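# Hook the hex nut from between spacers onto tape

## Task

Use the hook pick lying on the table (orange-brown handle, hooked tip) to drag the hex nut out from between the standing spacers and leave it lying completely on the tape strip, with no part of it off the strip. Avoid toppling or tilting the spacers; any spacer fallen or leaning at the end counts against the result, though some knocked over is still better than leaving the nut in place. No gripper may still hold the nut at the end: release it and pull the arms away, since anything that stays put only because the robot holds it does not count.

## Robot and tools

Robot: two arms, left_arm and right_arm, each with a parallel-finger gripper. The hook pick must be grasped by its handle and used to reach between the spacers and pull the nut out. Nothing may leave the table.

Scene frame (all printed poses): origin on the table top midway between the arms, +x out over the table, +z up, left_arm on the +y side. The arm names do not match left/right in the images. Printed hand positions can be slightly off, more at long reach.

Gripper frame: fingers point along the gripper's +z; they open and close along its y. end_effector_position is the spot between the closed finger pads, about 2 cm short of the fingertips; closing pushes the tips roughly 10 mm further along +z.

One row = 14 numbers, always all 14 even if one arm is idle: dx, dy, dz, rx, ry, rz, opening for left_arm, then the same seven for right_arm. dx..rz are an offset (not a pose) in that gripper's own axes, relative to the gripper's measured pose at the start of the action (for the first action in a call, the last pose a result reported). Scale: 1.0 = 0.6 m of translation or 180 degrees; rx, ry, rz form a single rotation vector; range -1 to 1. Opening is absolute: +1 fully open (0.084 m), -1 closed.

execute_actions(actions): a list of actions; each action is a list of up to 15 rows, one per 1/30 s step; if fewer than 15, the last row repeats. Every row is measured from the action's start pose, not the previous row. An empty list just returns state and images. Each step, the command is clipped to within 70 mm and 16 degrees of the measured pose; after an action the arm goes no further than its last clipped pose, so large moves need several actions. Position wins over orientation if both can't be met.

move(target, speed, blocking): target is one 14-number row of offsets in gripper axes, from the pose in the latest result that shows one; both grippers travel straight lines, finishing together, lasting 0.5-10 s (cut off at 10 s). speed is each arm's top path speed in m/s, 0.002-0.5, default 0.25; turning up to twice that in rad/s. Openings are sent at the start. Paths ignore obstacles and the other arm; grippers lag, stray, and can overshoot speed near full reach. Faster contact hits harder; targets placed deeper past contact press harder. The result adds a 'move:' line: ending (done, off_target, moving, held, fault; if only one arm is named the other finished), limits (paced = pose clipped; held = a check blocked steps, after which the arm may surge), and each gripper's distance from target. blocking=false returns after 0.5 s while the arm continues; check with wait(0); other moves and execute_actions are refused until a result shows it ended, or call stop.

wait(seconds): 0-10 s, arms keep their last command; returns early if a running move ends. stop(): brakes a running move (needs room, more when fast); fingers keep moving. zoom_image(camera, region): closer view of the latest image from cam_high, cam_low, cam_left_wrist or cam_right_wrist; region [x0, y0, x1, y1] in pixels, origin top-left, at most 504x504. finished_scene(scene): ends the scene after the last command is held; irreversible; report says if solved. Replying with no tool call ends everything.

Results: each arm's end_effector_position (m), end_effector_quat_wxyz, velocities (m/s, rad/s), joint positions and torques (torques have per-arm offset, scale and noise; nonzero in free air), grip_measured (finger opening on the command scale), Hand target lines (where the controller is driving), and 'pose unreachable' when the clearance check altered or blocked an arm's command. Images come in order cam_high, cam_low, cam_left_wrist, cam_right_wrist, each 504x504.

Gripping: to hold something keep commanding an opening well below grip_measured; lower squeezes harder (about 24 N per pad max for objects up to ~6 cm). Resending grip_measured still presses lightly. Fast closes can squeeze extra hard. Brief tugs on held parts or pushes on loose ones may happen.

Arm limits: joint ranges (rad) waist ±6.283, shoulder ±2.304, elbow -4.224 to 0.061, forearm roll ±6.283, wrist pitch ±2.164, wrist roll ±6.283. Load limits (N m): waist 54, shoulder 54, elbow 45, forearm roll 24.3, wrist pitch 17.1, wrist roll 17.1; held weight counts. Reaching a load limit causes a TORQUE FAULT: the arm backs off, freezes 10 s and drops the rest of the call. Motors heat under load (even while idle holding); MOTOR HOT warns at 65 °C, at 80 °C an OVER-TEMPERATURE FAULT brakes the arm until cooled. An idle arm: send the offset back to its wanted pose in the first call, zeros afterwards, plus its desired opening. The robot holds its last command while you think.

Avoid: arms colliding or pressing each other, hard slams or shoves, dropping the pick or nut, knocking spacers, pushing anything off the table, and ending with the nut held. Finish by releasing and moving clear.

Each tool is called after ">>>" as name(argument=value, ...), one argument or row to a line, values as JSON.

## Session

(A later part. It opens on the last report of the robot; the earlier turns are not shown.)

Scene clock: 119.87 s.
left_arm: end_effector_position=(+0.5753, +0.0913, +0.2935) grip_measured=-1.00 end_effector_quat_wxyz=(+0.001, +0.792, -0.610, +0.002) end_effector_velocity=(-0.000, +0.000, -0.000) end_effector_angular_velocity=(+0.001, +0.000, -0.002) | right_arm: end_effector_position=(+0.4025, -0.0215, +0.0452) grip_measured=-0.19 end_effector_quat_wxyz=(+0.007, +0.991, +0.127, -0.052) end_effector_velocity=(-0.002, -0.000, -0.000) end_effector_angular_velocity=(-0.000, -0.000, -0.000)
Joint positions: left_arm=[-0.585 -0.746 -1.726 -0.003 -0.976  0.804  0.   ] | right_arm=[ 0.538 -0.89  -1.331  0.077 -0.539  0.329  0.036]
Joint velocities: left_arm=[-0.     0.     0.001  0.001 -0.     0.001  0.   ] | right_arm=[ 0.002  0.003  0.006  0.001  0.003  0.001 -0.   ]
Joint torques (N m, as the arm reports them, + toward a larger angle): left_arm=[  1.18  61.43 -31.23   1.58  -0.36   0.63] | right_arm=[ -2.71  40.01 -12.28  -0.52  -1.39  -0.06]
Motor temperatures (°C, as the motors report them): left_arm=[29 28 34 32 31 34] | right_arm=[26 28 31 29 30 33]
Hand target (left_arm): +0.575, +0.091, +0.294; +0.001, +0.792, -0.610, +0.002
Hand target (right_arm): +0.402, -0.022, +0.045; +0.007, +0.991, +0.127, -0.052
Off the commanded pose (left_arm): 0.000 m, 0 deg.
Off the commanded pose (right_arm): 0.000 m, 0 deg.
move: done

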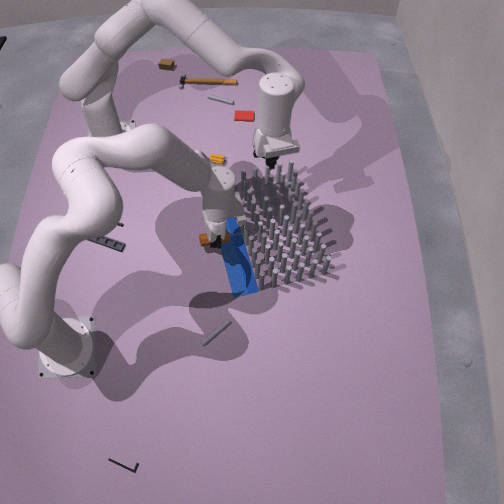

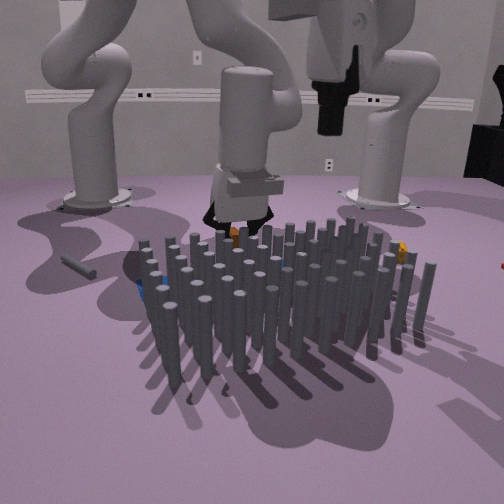

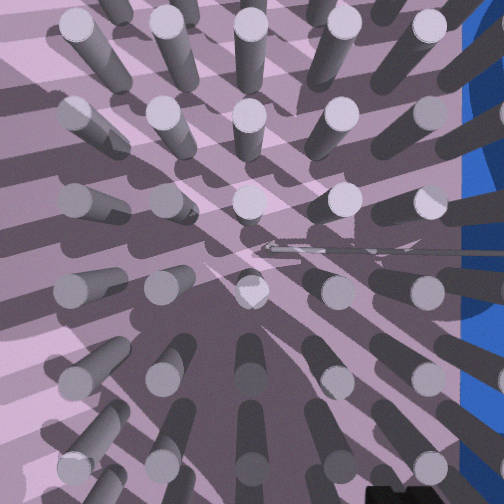

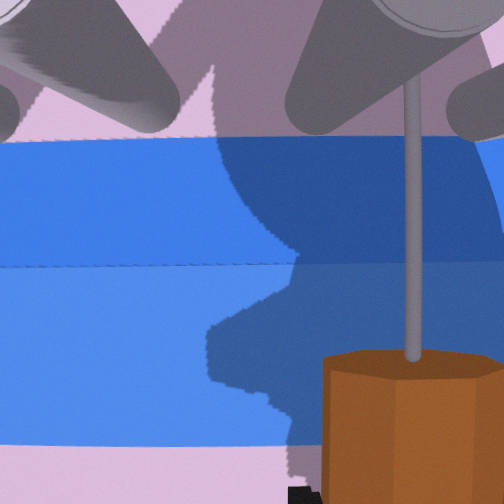

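>>> move(
  target=[0,0.12,0,0,0,0,-1,-0.2536,0.002,0.0275,0,0,0,-0.8],
  speed=0.06,
)

Scene clock: 126.70 s.
left_arm: end_effector_position=(+0.5059, +0.0727, +0.2938) grip_measured=-1.00 end_effector_quat_wxyz=(+0.001, +0.792, -0.610, +0.002) end_effector_velocity=(-0.001, -0.001, +0.001) end_effector_angular_velocity=(-0.000, -0.000, -0.000) | right_arm: end_effector_position=(+0.2548, -0.0607, +0.0451) grip_measured=-0.19 end_effector_quat_wxyz=(+0.007, +0.990, +0.127, -0.052) end_effector_velocity=(-0.002, -0.001, -0.000) end_effector_angular_velocity=(+0.001, -0.000, +0.001)
Joint positions: left_arm=[-0.662 -0.614 -1.52  -0.003 -0.902  0.727  0.   ] | right_arm=[ 0.659 -0.668 -0.893  0.164 -0.32   0.36   0.036]
Joint velocities: left_arm=[-0.001  0.002  0.001 -0.     0.    -0.001  0.   ] | right_arm=[ 0.002  0.003  0.006  0.003  0.003 -0.002  0.   ]
Joint torques (N m, as the arm reports them, + toward a larger angle): left_arm=[  3.11  58.23 -29.7    1.32  -0.35   0.42] | right_arm=[-3.88 32.13 -9.5  -1.02 -1.28 -0.17]
Motor temperatures (°C, as the motors report them): left_arm=[29 28 34 32 31 34] | right_arm=[26 28 31 29 30 33]
Hand target (left_arm): +0.506, +0.073, +0.294; +0.001, +0.792, -0.610, +0.002
Hand target (right_arm): +0.255, -0.061, +0.045; +0.007, +0.990, +0.127, -0.052
Off the commanded pose (left_arm): 0.000 m, 0 deg.
Off the commanded pose (right_arm): 0.001 m, 0 deg.
move: done

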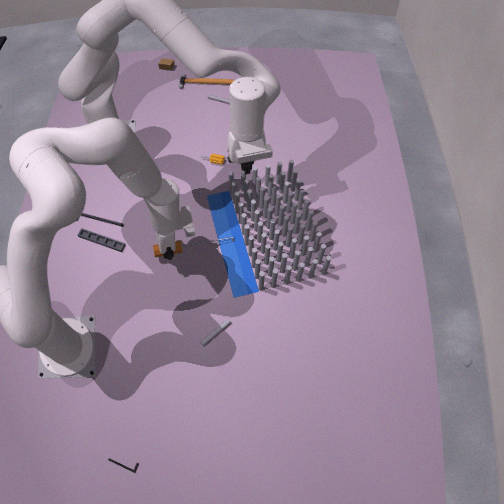

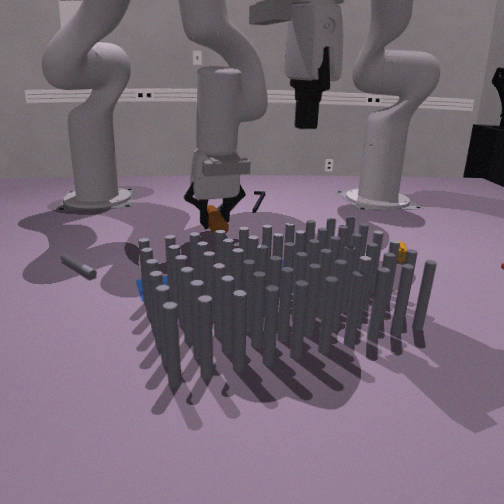

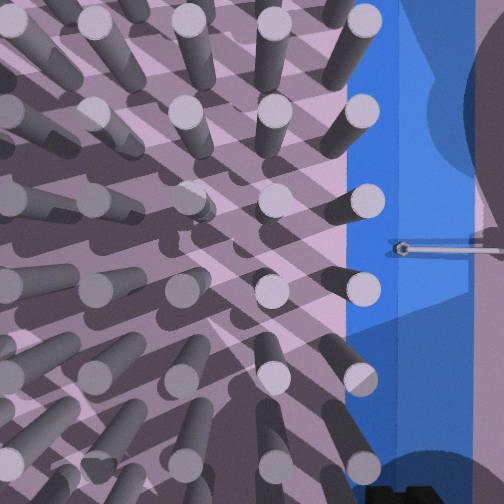

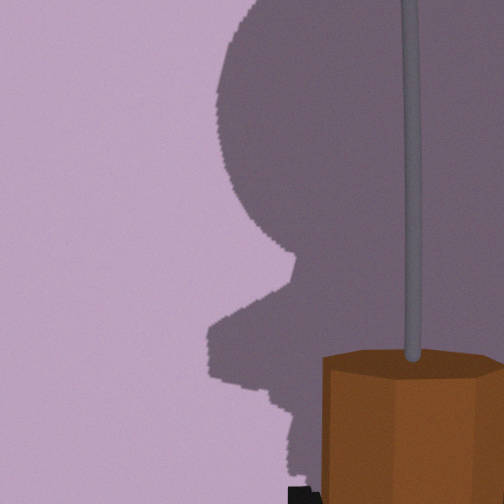

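>>> move(
  target=[0,0,0,0,0,0,-1,-0.001,0,-0.025,0,0,0,-0.8],
  speed=0.03,
)

>>> move(
  target=[0,0,0,0,0,0,-1,-0.113,0,0.0435,0,0.0333,0,-0.8],
  speed=0.12,
)

Scene clock: 132.70 s.
left_arm: end_effector_position=(+0.5059, +0.0727, +0.2938) grip_measured=-1.00 end_effector_quat_wxyz=(+0.001, +0.792, -0.610, +0.002) end_effector_velocity=(-0.001, -0.000, -0.001) end_effector_angular_velocity=(+0.001, +0.001, -0.001) | right_arm: end_effector_position=(+0.2558, -0.0604, +0.0599) grip_measured=-0.19 end_effector_quat_wxyz=(+0.007, +0.990, +0.127, -0.052) end_effector_velocity=(+0.000, -0.000, +0.002) end_effector_angular_velocity=(-0.001, +0.000, -0.002)
Joint positions: left_arm=[-0.662 -0.614 -1.52  -0.003 -0.902  0.727  0.   ] | right_arm=[ 0.658 -0.636 -0.89   0.151 -0.349  0.373  0.036]
Joint velocities: left_arm=[-0.001 -0.     0.001  0.    -0.    -0.     0.   ] | right_arm=[-0.001  0.004  0.    -0.002 -0.004  0.003 -0.   ]
Joint torques (N m, as the arm reports them, + toward a larger angle): left_arm=[  4.04  56.82 -29.64   1.96  -0.5    0.56] | right_arm=[-2.46 32.17 -9.75 -0.4  -1.16 -0.11]
Motor temperatures (°C, as the motors report them): left_arm=[29 28 34 32 31 34] | right_arm=[26 28 31 29 30 33]
Hand target (left_arm): +0.506, +0.073, +0.294; +0.001, +0.792, -0.610, +0.002
Hand target (right_arm): +0.256, -0.060, +0.060; +0.007, +0.990, +0.127, -0.052
Off the commanded pose (left_arm): 0.000 m, 0 deg.
Off the commanded pose (right_arm): 0.000 m, 0 deg.
move: done

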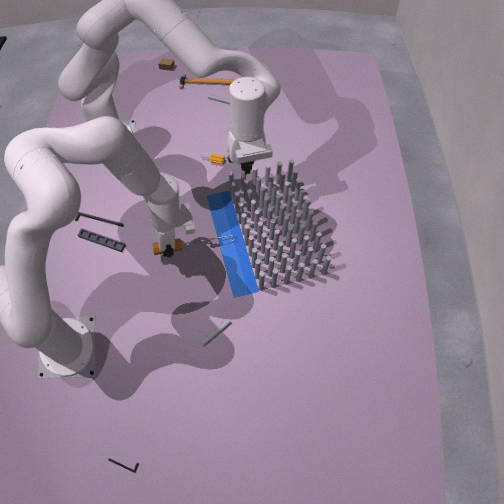

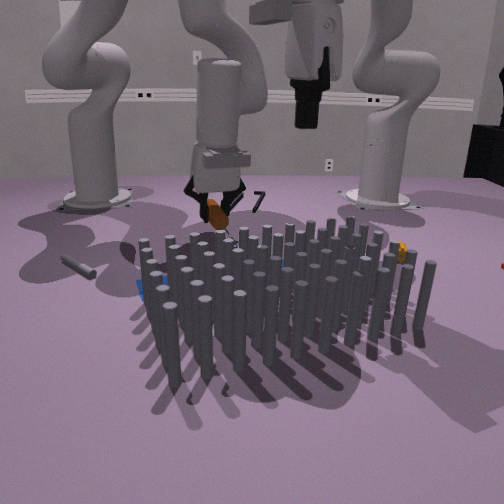

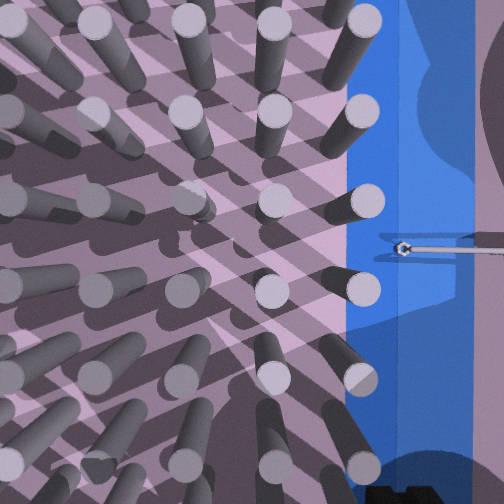

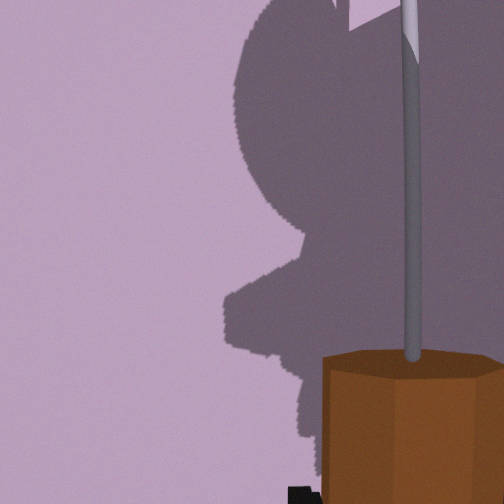

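Scene clock: 133.73 s.
left_arm: end_effector_position=(+0.5059, +0.0727, +0.2938) grip_measured=-1.00 end_effector_quat_wxyz=(+0.001, +0.792, -0.610, +0.002) end_effector_velocity=(+0.000, -0.001, +0.001) end_effector_angular_velocity=(-0.001, -0.002, -0.001) | right_arm: end_effector_position=(+0.1880, -0.0776, +0.0414) grip_measured=-0.19 end_effector_quat_wxyz=(-0.002, +0.992, +0.128, -0.002) end_effector_velocity=(-0.003, -0.001, -0.001) end_effector_angular_velocity=(-0.013, -0.015, +0.000)
Joint positions: left_arm=[-0.662 -0.614 -1.52  -0.003 -0.902  0.727  0.   ] | right_arm=[ 0.773 -0.565 -0.673  0.047 -0.108  0.585  0.036]
Joint velocities: left_arm=[-0.001  0.    -0.001  0.     0.001 -0.     0.   ] | right_arm=[ 0.016  0.     0.006 -0.181  0.006  0.196  0.   ]
Joint torques (N m, as the arm reports them, + toward a larger angle): left_arm=[  4.22  58.21 -29.61   2.35  -0.37   0.6 ] | right_arm=[-5.22 27.49 -8.31  0.17 -0.87 -0.1 ]
Motor temperatures (°C, as the motors report them): left_arm=[29 28 34 32 31 34] | right_arm=[26 28 31 29 30 33]
Hand target (left_arm): +0.506, +0.073, +0.294; +0.001, +0.792, -0.610, +0.002
Hand target (right_arm): +0.188, -0.078, +0.041; -0.001, +0.992, +0.127, -0.001
Off the commanded pose (left_arm): 0.000 m, 0 deg.
Off the commanded pose (right_arm): 0.001 m, 0 deg.
move: done

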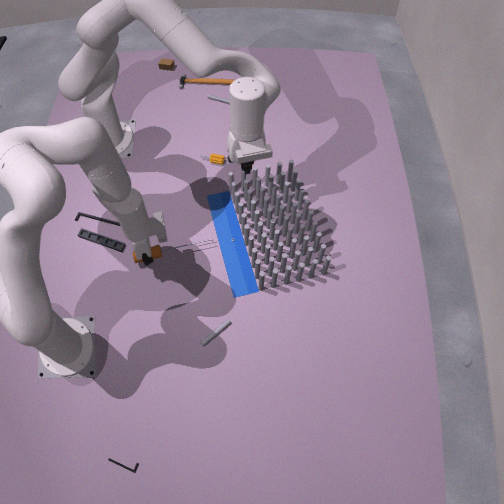

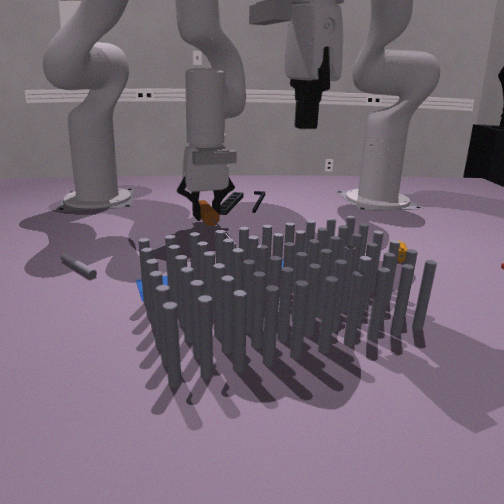

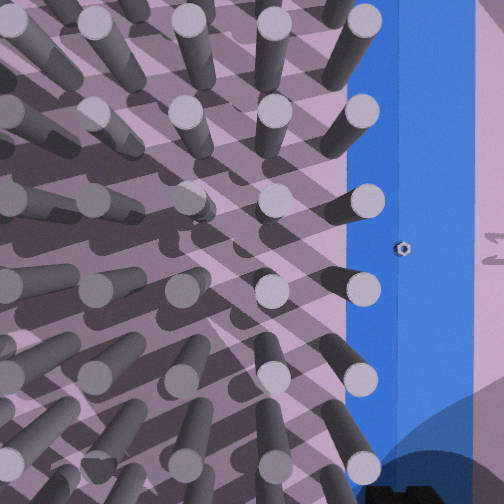

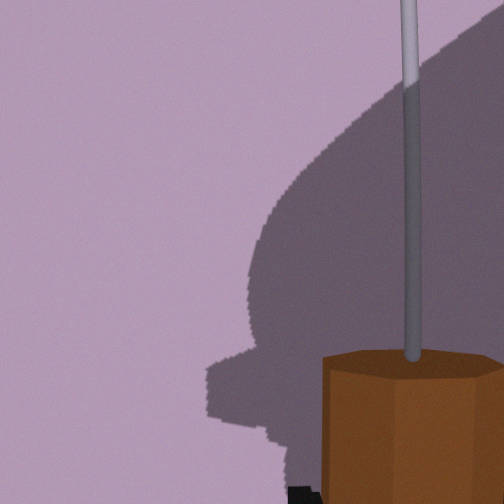

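>>> execute_actions(
  actions=[],
)

Scene clock: 140.40 s.
left_arm: end_effector_position=(+0.5059, +0.0727, +0.2938) grip_measured=-1.00 end_effector_quat_wxyz=(+0.001, +0.792, -0.610, +0.002) end_effector_velocity=(+0.000, +0.000, +0.000) end_effector_angular_velocity=(-0.000, -0.000, +0.000) | right_arm: end_effector_position=(+0.1876, -0.0777, +0.0413) grip_measured=-0.19 end_effector_quat_wxyz=(-0.001, +0.992, +0.127, -0.001) end_effector_velocity=(+0.000, -0.000, +0.000) end_effector_angular_velocity=(+0.000, -0.000, -0.001)
Joint positions: left_arm=[-0.662 -0.614 -1.52  -0.003 -0.902  0.727  0.   ] | right_arm=[ 0.775 -0.565 -0.672  0.027 -0.107  0.607  0.036]
Joint velocities: left_arm=[ 0.001 -0.    -0.     0.     0.     0.001  0.   ] | right_arm=[-0.001  0.001  0.     0.     0.     0.001 -0.   ]
Joint torques (N m, as the arm reports them, + toward a larger angle): left_arm=[  2.97  55.83 -29.58   2.38  -0.37   0.67] | right_arm=[-3.45 28.67 -8.83 -0.96 -0.92 -0.05]
Motor temperatures (°C, as the motors report them): left_arm=[29 28 34 32 31 34] | right_arm=[26 28 31 29 30 33]
Hand target (left_arm): +0.506, +0.073, +0.294; +0.001, +0.792, -0.610, +0.002
Hand target (right_arm): +0.188, -0.078, +0.041; -0.001, +0.992, +0.127, -0.001
Off the commanded pose (left_arm): 0.000 m, 0 deg.
Off the commanded pose (right_arm): 0.001 m, 0 deg.

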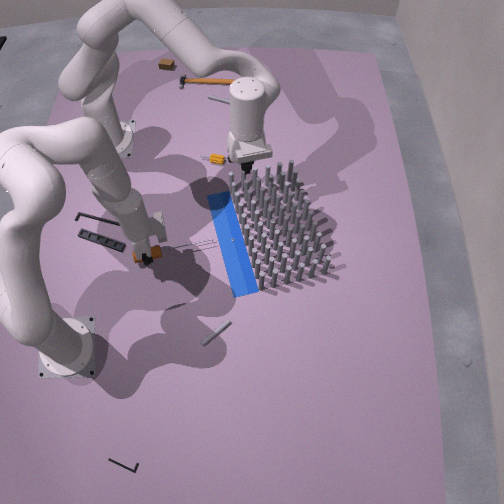

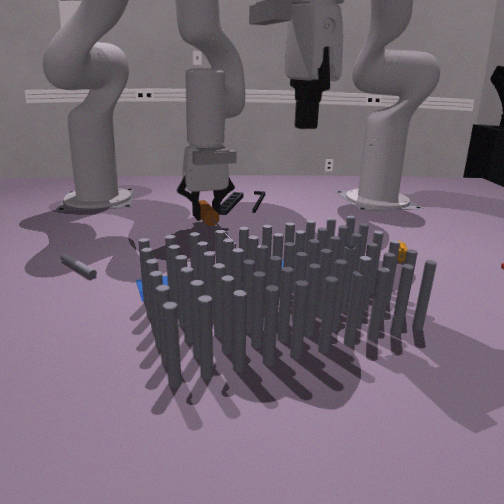

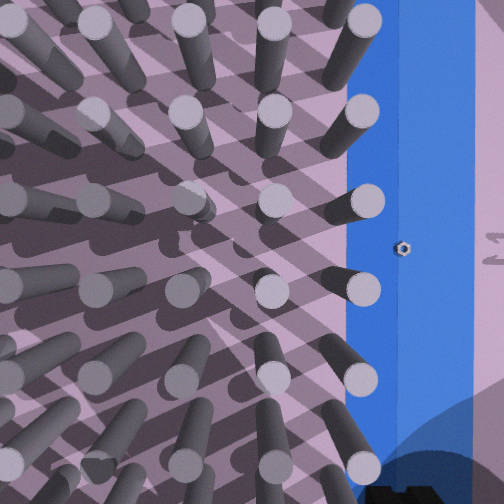

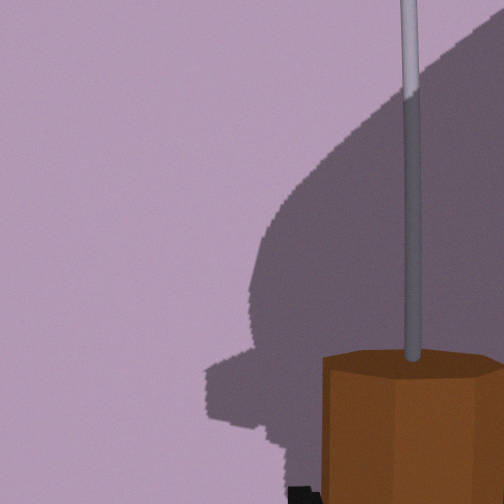

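>>> move(
  target=[0,0,0,0,0,0,-1,0,0,0.0265,0,0,0,-0.8],
  speed=0.05,
)

>>> execute_actions(
  actions=[
    [[0,0,0,0,0,0,-1,0,0,0,0,0,0,0.5]],
  ],
)

>>> move(
  target=[0,0,-0.05,0,0,0,-1,0,0,-0.2,0,0,0,0.5],
  speed=0.2,
)

Scene clock: 149.03 s.
left_arm: end_effector_position=(+0.5059, +0.0727, +0.2938) grip_measured=-1.00 end_effector_quat_wxyz=(+0.001, +0.792, -0.610, +0.002) end_effector_velocity=(-0.000, -0.000, +0.000) end_effector_angular_velocity=(+0.000, -0.000, -0.001) | right_arm: end_effector_position=(+0.1876, -0.0777, +0.0256) grip_measured=-0.19 end_effector_quat_wxyz=(-0.001, +0.992, +0.127, -0.001) end_effector_velocity=(-0.000, +0.000, -0.002) end_effector_angular_velocity=(+0.000, +0.001, -0.000)
Joint positions: left_arm=[-0.662 -0.614 -1.52  -0.003 -0.902  0.727  0.   ] | right_arm=[ 0.775 -0.608 -0.681  0.038 -0.073  0.596  0.036]
Joint velocities: left_arm=[-0.  0. -0.  0. -0.  0.  0.] | right_arm=[ 0.    -0.005 -0.001  0.011  0.004 -0.01  -0.   ]
Joint torques (N m, as the arm reports them, + toward a larger angle): left_arm=[  5.44  56.79 -30.64   2.56  -0.3    0.69] | right_arm=[-4.22 29.9  -7.55 -0.63 -0.82 -0.23]
Motor temperatures (°C, as the motors report them): left_arm=[29 28 34 32 31 34] | right_arm=[26 28 31 29 30 33]
Hand target (left_arm): +0.506, +0.073, +0.294; +0.001, +0.792, -0.610, +0.002
Hand target (right_arm): +0.188, -0.078, +0.025; -0.001, +0.992, +0.127, -0.001
Off the commanded pose (left_arm): 0.000 m, 0 deg.
Off the commanded pose (right_arm): 0.000 m, 0 deg.
move: done

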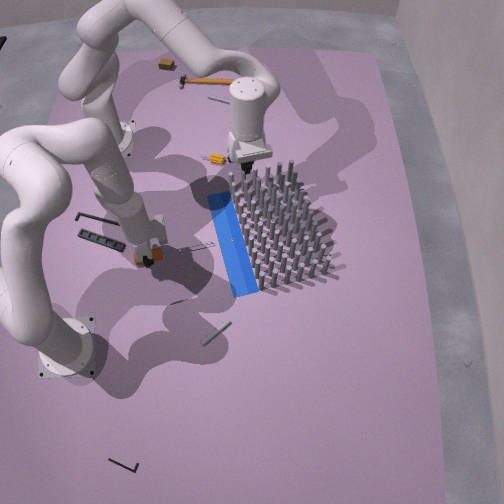

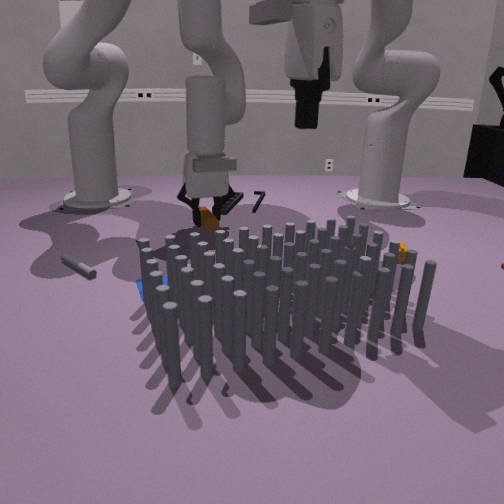

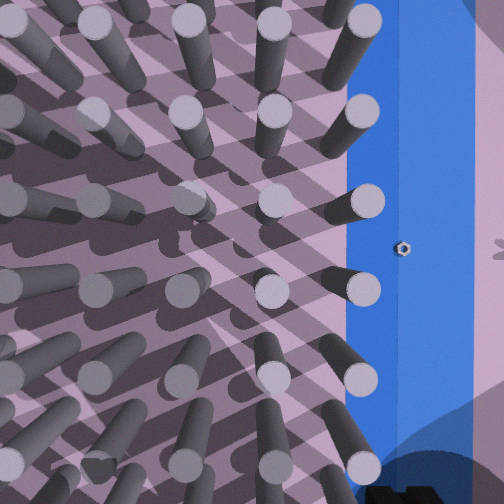

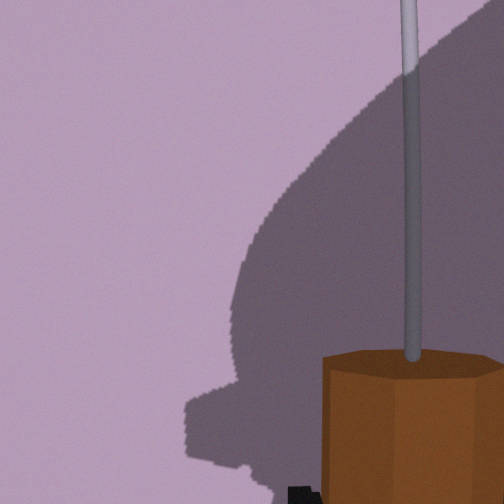

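Scene clock: 149.53 s.
left_arm: end_effector_position=(+0.5059, +0.0727, +0.2938) grip_measured=-1.00 end_effector_quat_wxyz=(+0.001, +0.792, -0.610, +0.002) end_effector_velocity=(-0.000, +0.000, +0.000) end_effector_angular_velocity=(+0.000, +0.000, +0.001) | right_arm: end_effector_position=(+0.1876, -0.0777, +0.0256) grip_measured=+0.49 end_effector_quat_wxyz=(-0.001, +0.992, +0.127, -0.001) end_effector_velocity=(-0.001, -0.001, -0.000) end_effector_angular_velocity=(-0.002, +0.001, -0.001)
Joint positions: left_arm=[-0.662 -0.614 -1.52  -0.003 -0.902  0.727  0.   ] | right_arm=[ 0.775 -0.608 -0.681  0.038 -0.073  0.596  0.065]
Joint velocities: left_arm=[-0.     0.    -0.     0.    -0.001 -0.001  0.   ] | right_arm=[ 0.    -0.001  0.001 -0.    -0.001  0.002  0.   ]
Joint torques (N m, as the arm reports them, + toward a larger angle): left_arm=[  1.84  57.16 -31.4    2.36  -0.35   0.52] | right_arm=[-2.53 28.24 -7.53 -0.34 -0.84 -0.16]
Motor temperatures (°C, as the motors report them): left_arm=[29 28 34 32 31 34] | right_arm=[26 28 31 29 30 33]
Hand target (left_arm): +0.506, +0.073, +0.294; +0.001, +0.792, -0.610, +0.002
Hand target (right_arm): +0.188, -0.078, +0.026; -0.001, +0.992, +0.127, -0.001
Off the commanded pose (left_arm): 0.000 m, 0 deg.
Off the commanded pose (right_arm): 0.000 m, 0 deg.

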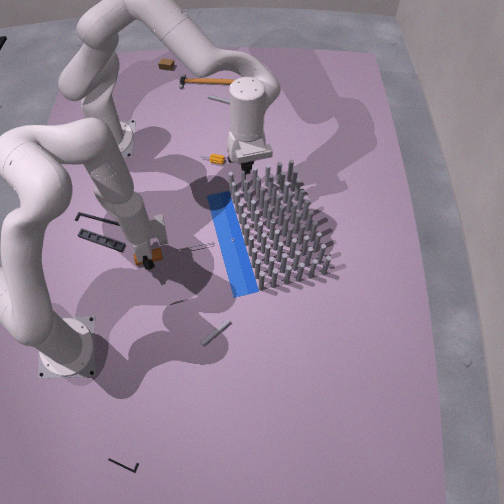

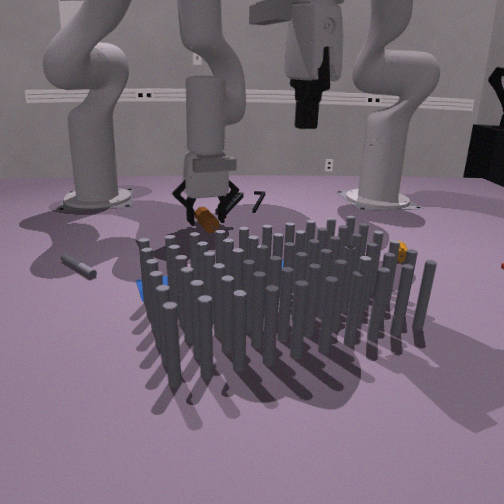

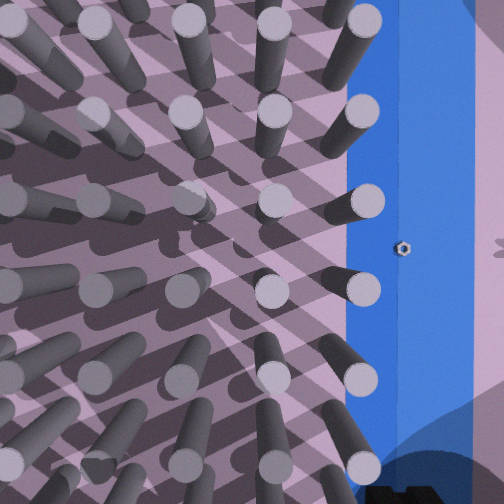

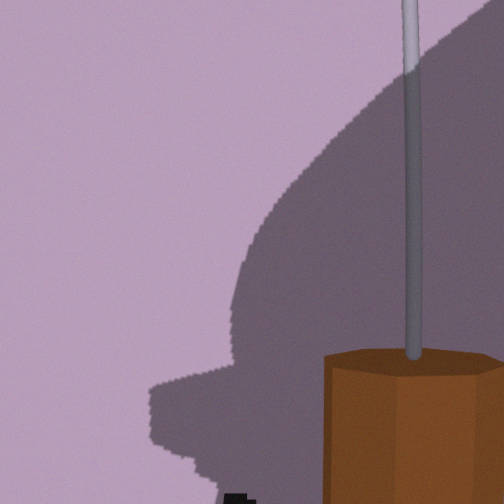

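Scene clock: 150.70 s.
left_arm: end_effector_position=(+0.5059, +0.0729, +0.3237) grip_measured=-1.00 end_effector_quat_wxyz=(+0.001, +0.792, -0.610, +0.002) end_effector_velocity=(-0.000, +0.000, +0.000) end_effector_angular_velocity=(+0.000, +0.001, +0.001) | right_arm: end_effector_position=(+0.1881, -0.0779, +0.1455) grip_measured=+0.49 end_effector_quat_wxyz=(-0.001, +0.992, +0.127, -0.001) end_effector_velocity=(+0.000, +0.001, +0.002) end_effector_angular_velocity=(+0.002, -0.001, -0.001)
Joint positions: left_arm=[-0.662 -0.59  -1.553 -0.003 -0.959  0.727  0.   ] | right_arm=[ 0.775 -0.298 -0.655  0.006 -0.357  0.627  0.065]
Joint velocities: left_arm=[ 0.     0.001  0.001 -0.    -0.001  0.     0.   ] | right_arm=[ 0.     0.005 -0.001 -0.    -0.004  0.001  0.   ]
Joint torques (N m, as the arm reports them, + toward a larger angle): left_arm=[  2.69  54.55 -31.27   2.89  -0.58   0.58] | right_arm=[ -3.1   24.4  -11.41  -0.5   -0.8   -0.17]
Motor temperatures (°C, as the motors report them): left_arm=[29 28 34 32 31 34] | right_arm=[26 28 31 29 30 33]
Hand target (left_arm): +0.506, +0.073, +0.324; +0.001, +0.792, -0.610, +0.002
Hand target (right_arm): +0.188, -0.078, +0.146; -0.001, +0.992, +0.127, -0.001
Off the commanded pose (left_arm): 0.000 m, 0 deg.
Off the commanded pose (right_arm): 0.000 m, 0 deg.
move: done

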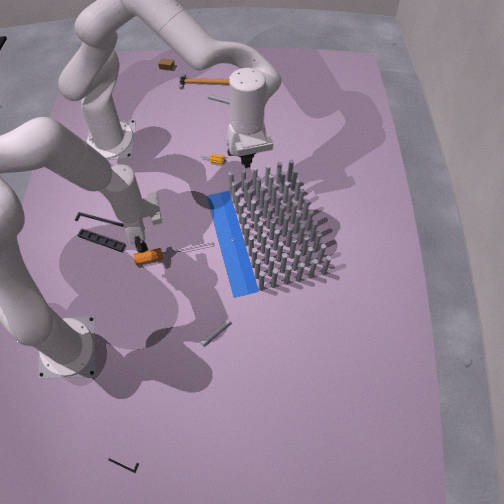

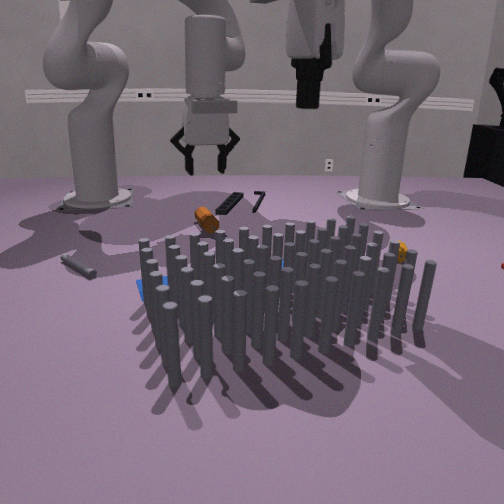

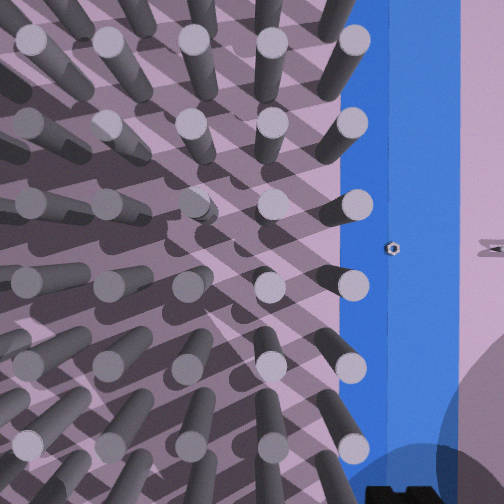

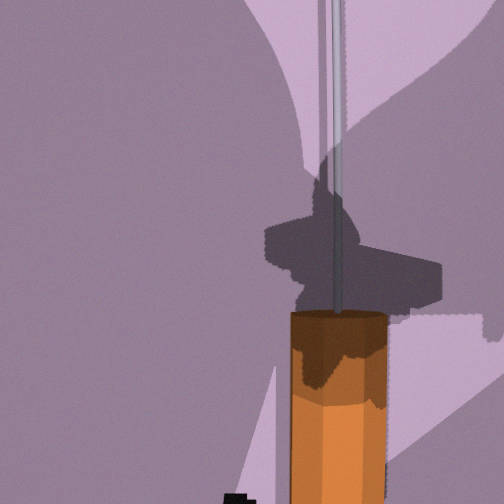

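>>> finished_scene(
  scene=2,
)

The scene is finished: the task was done.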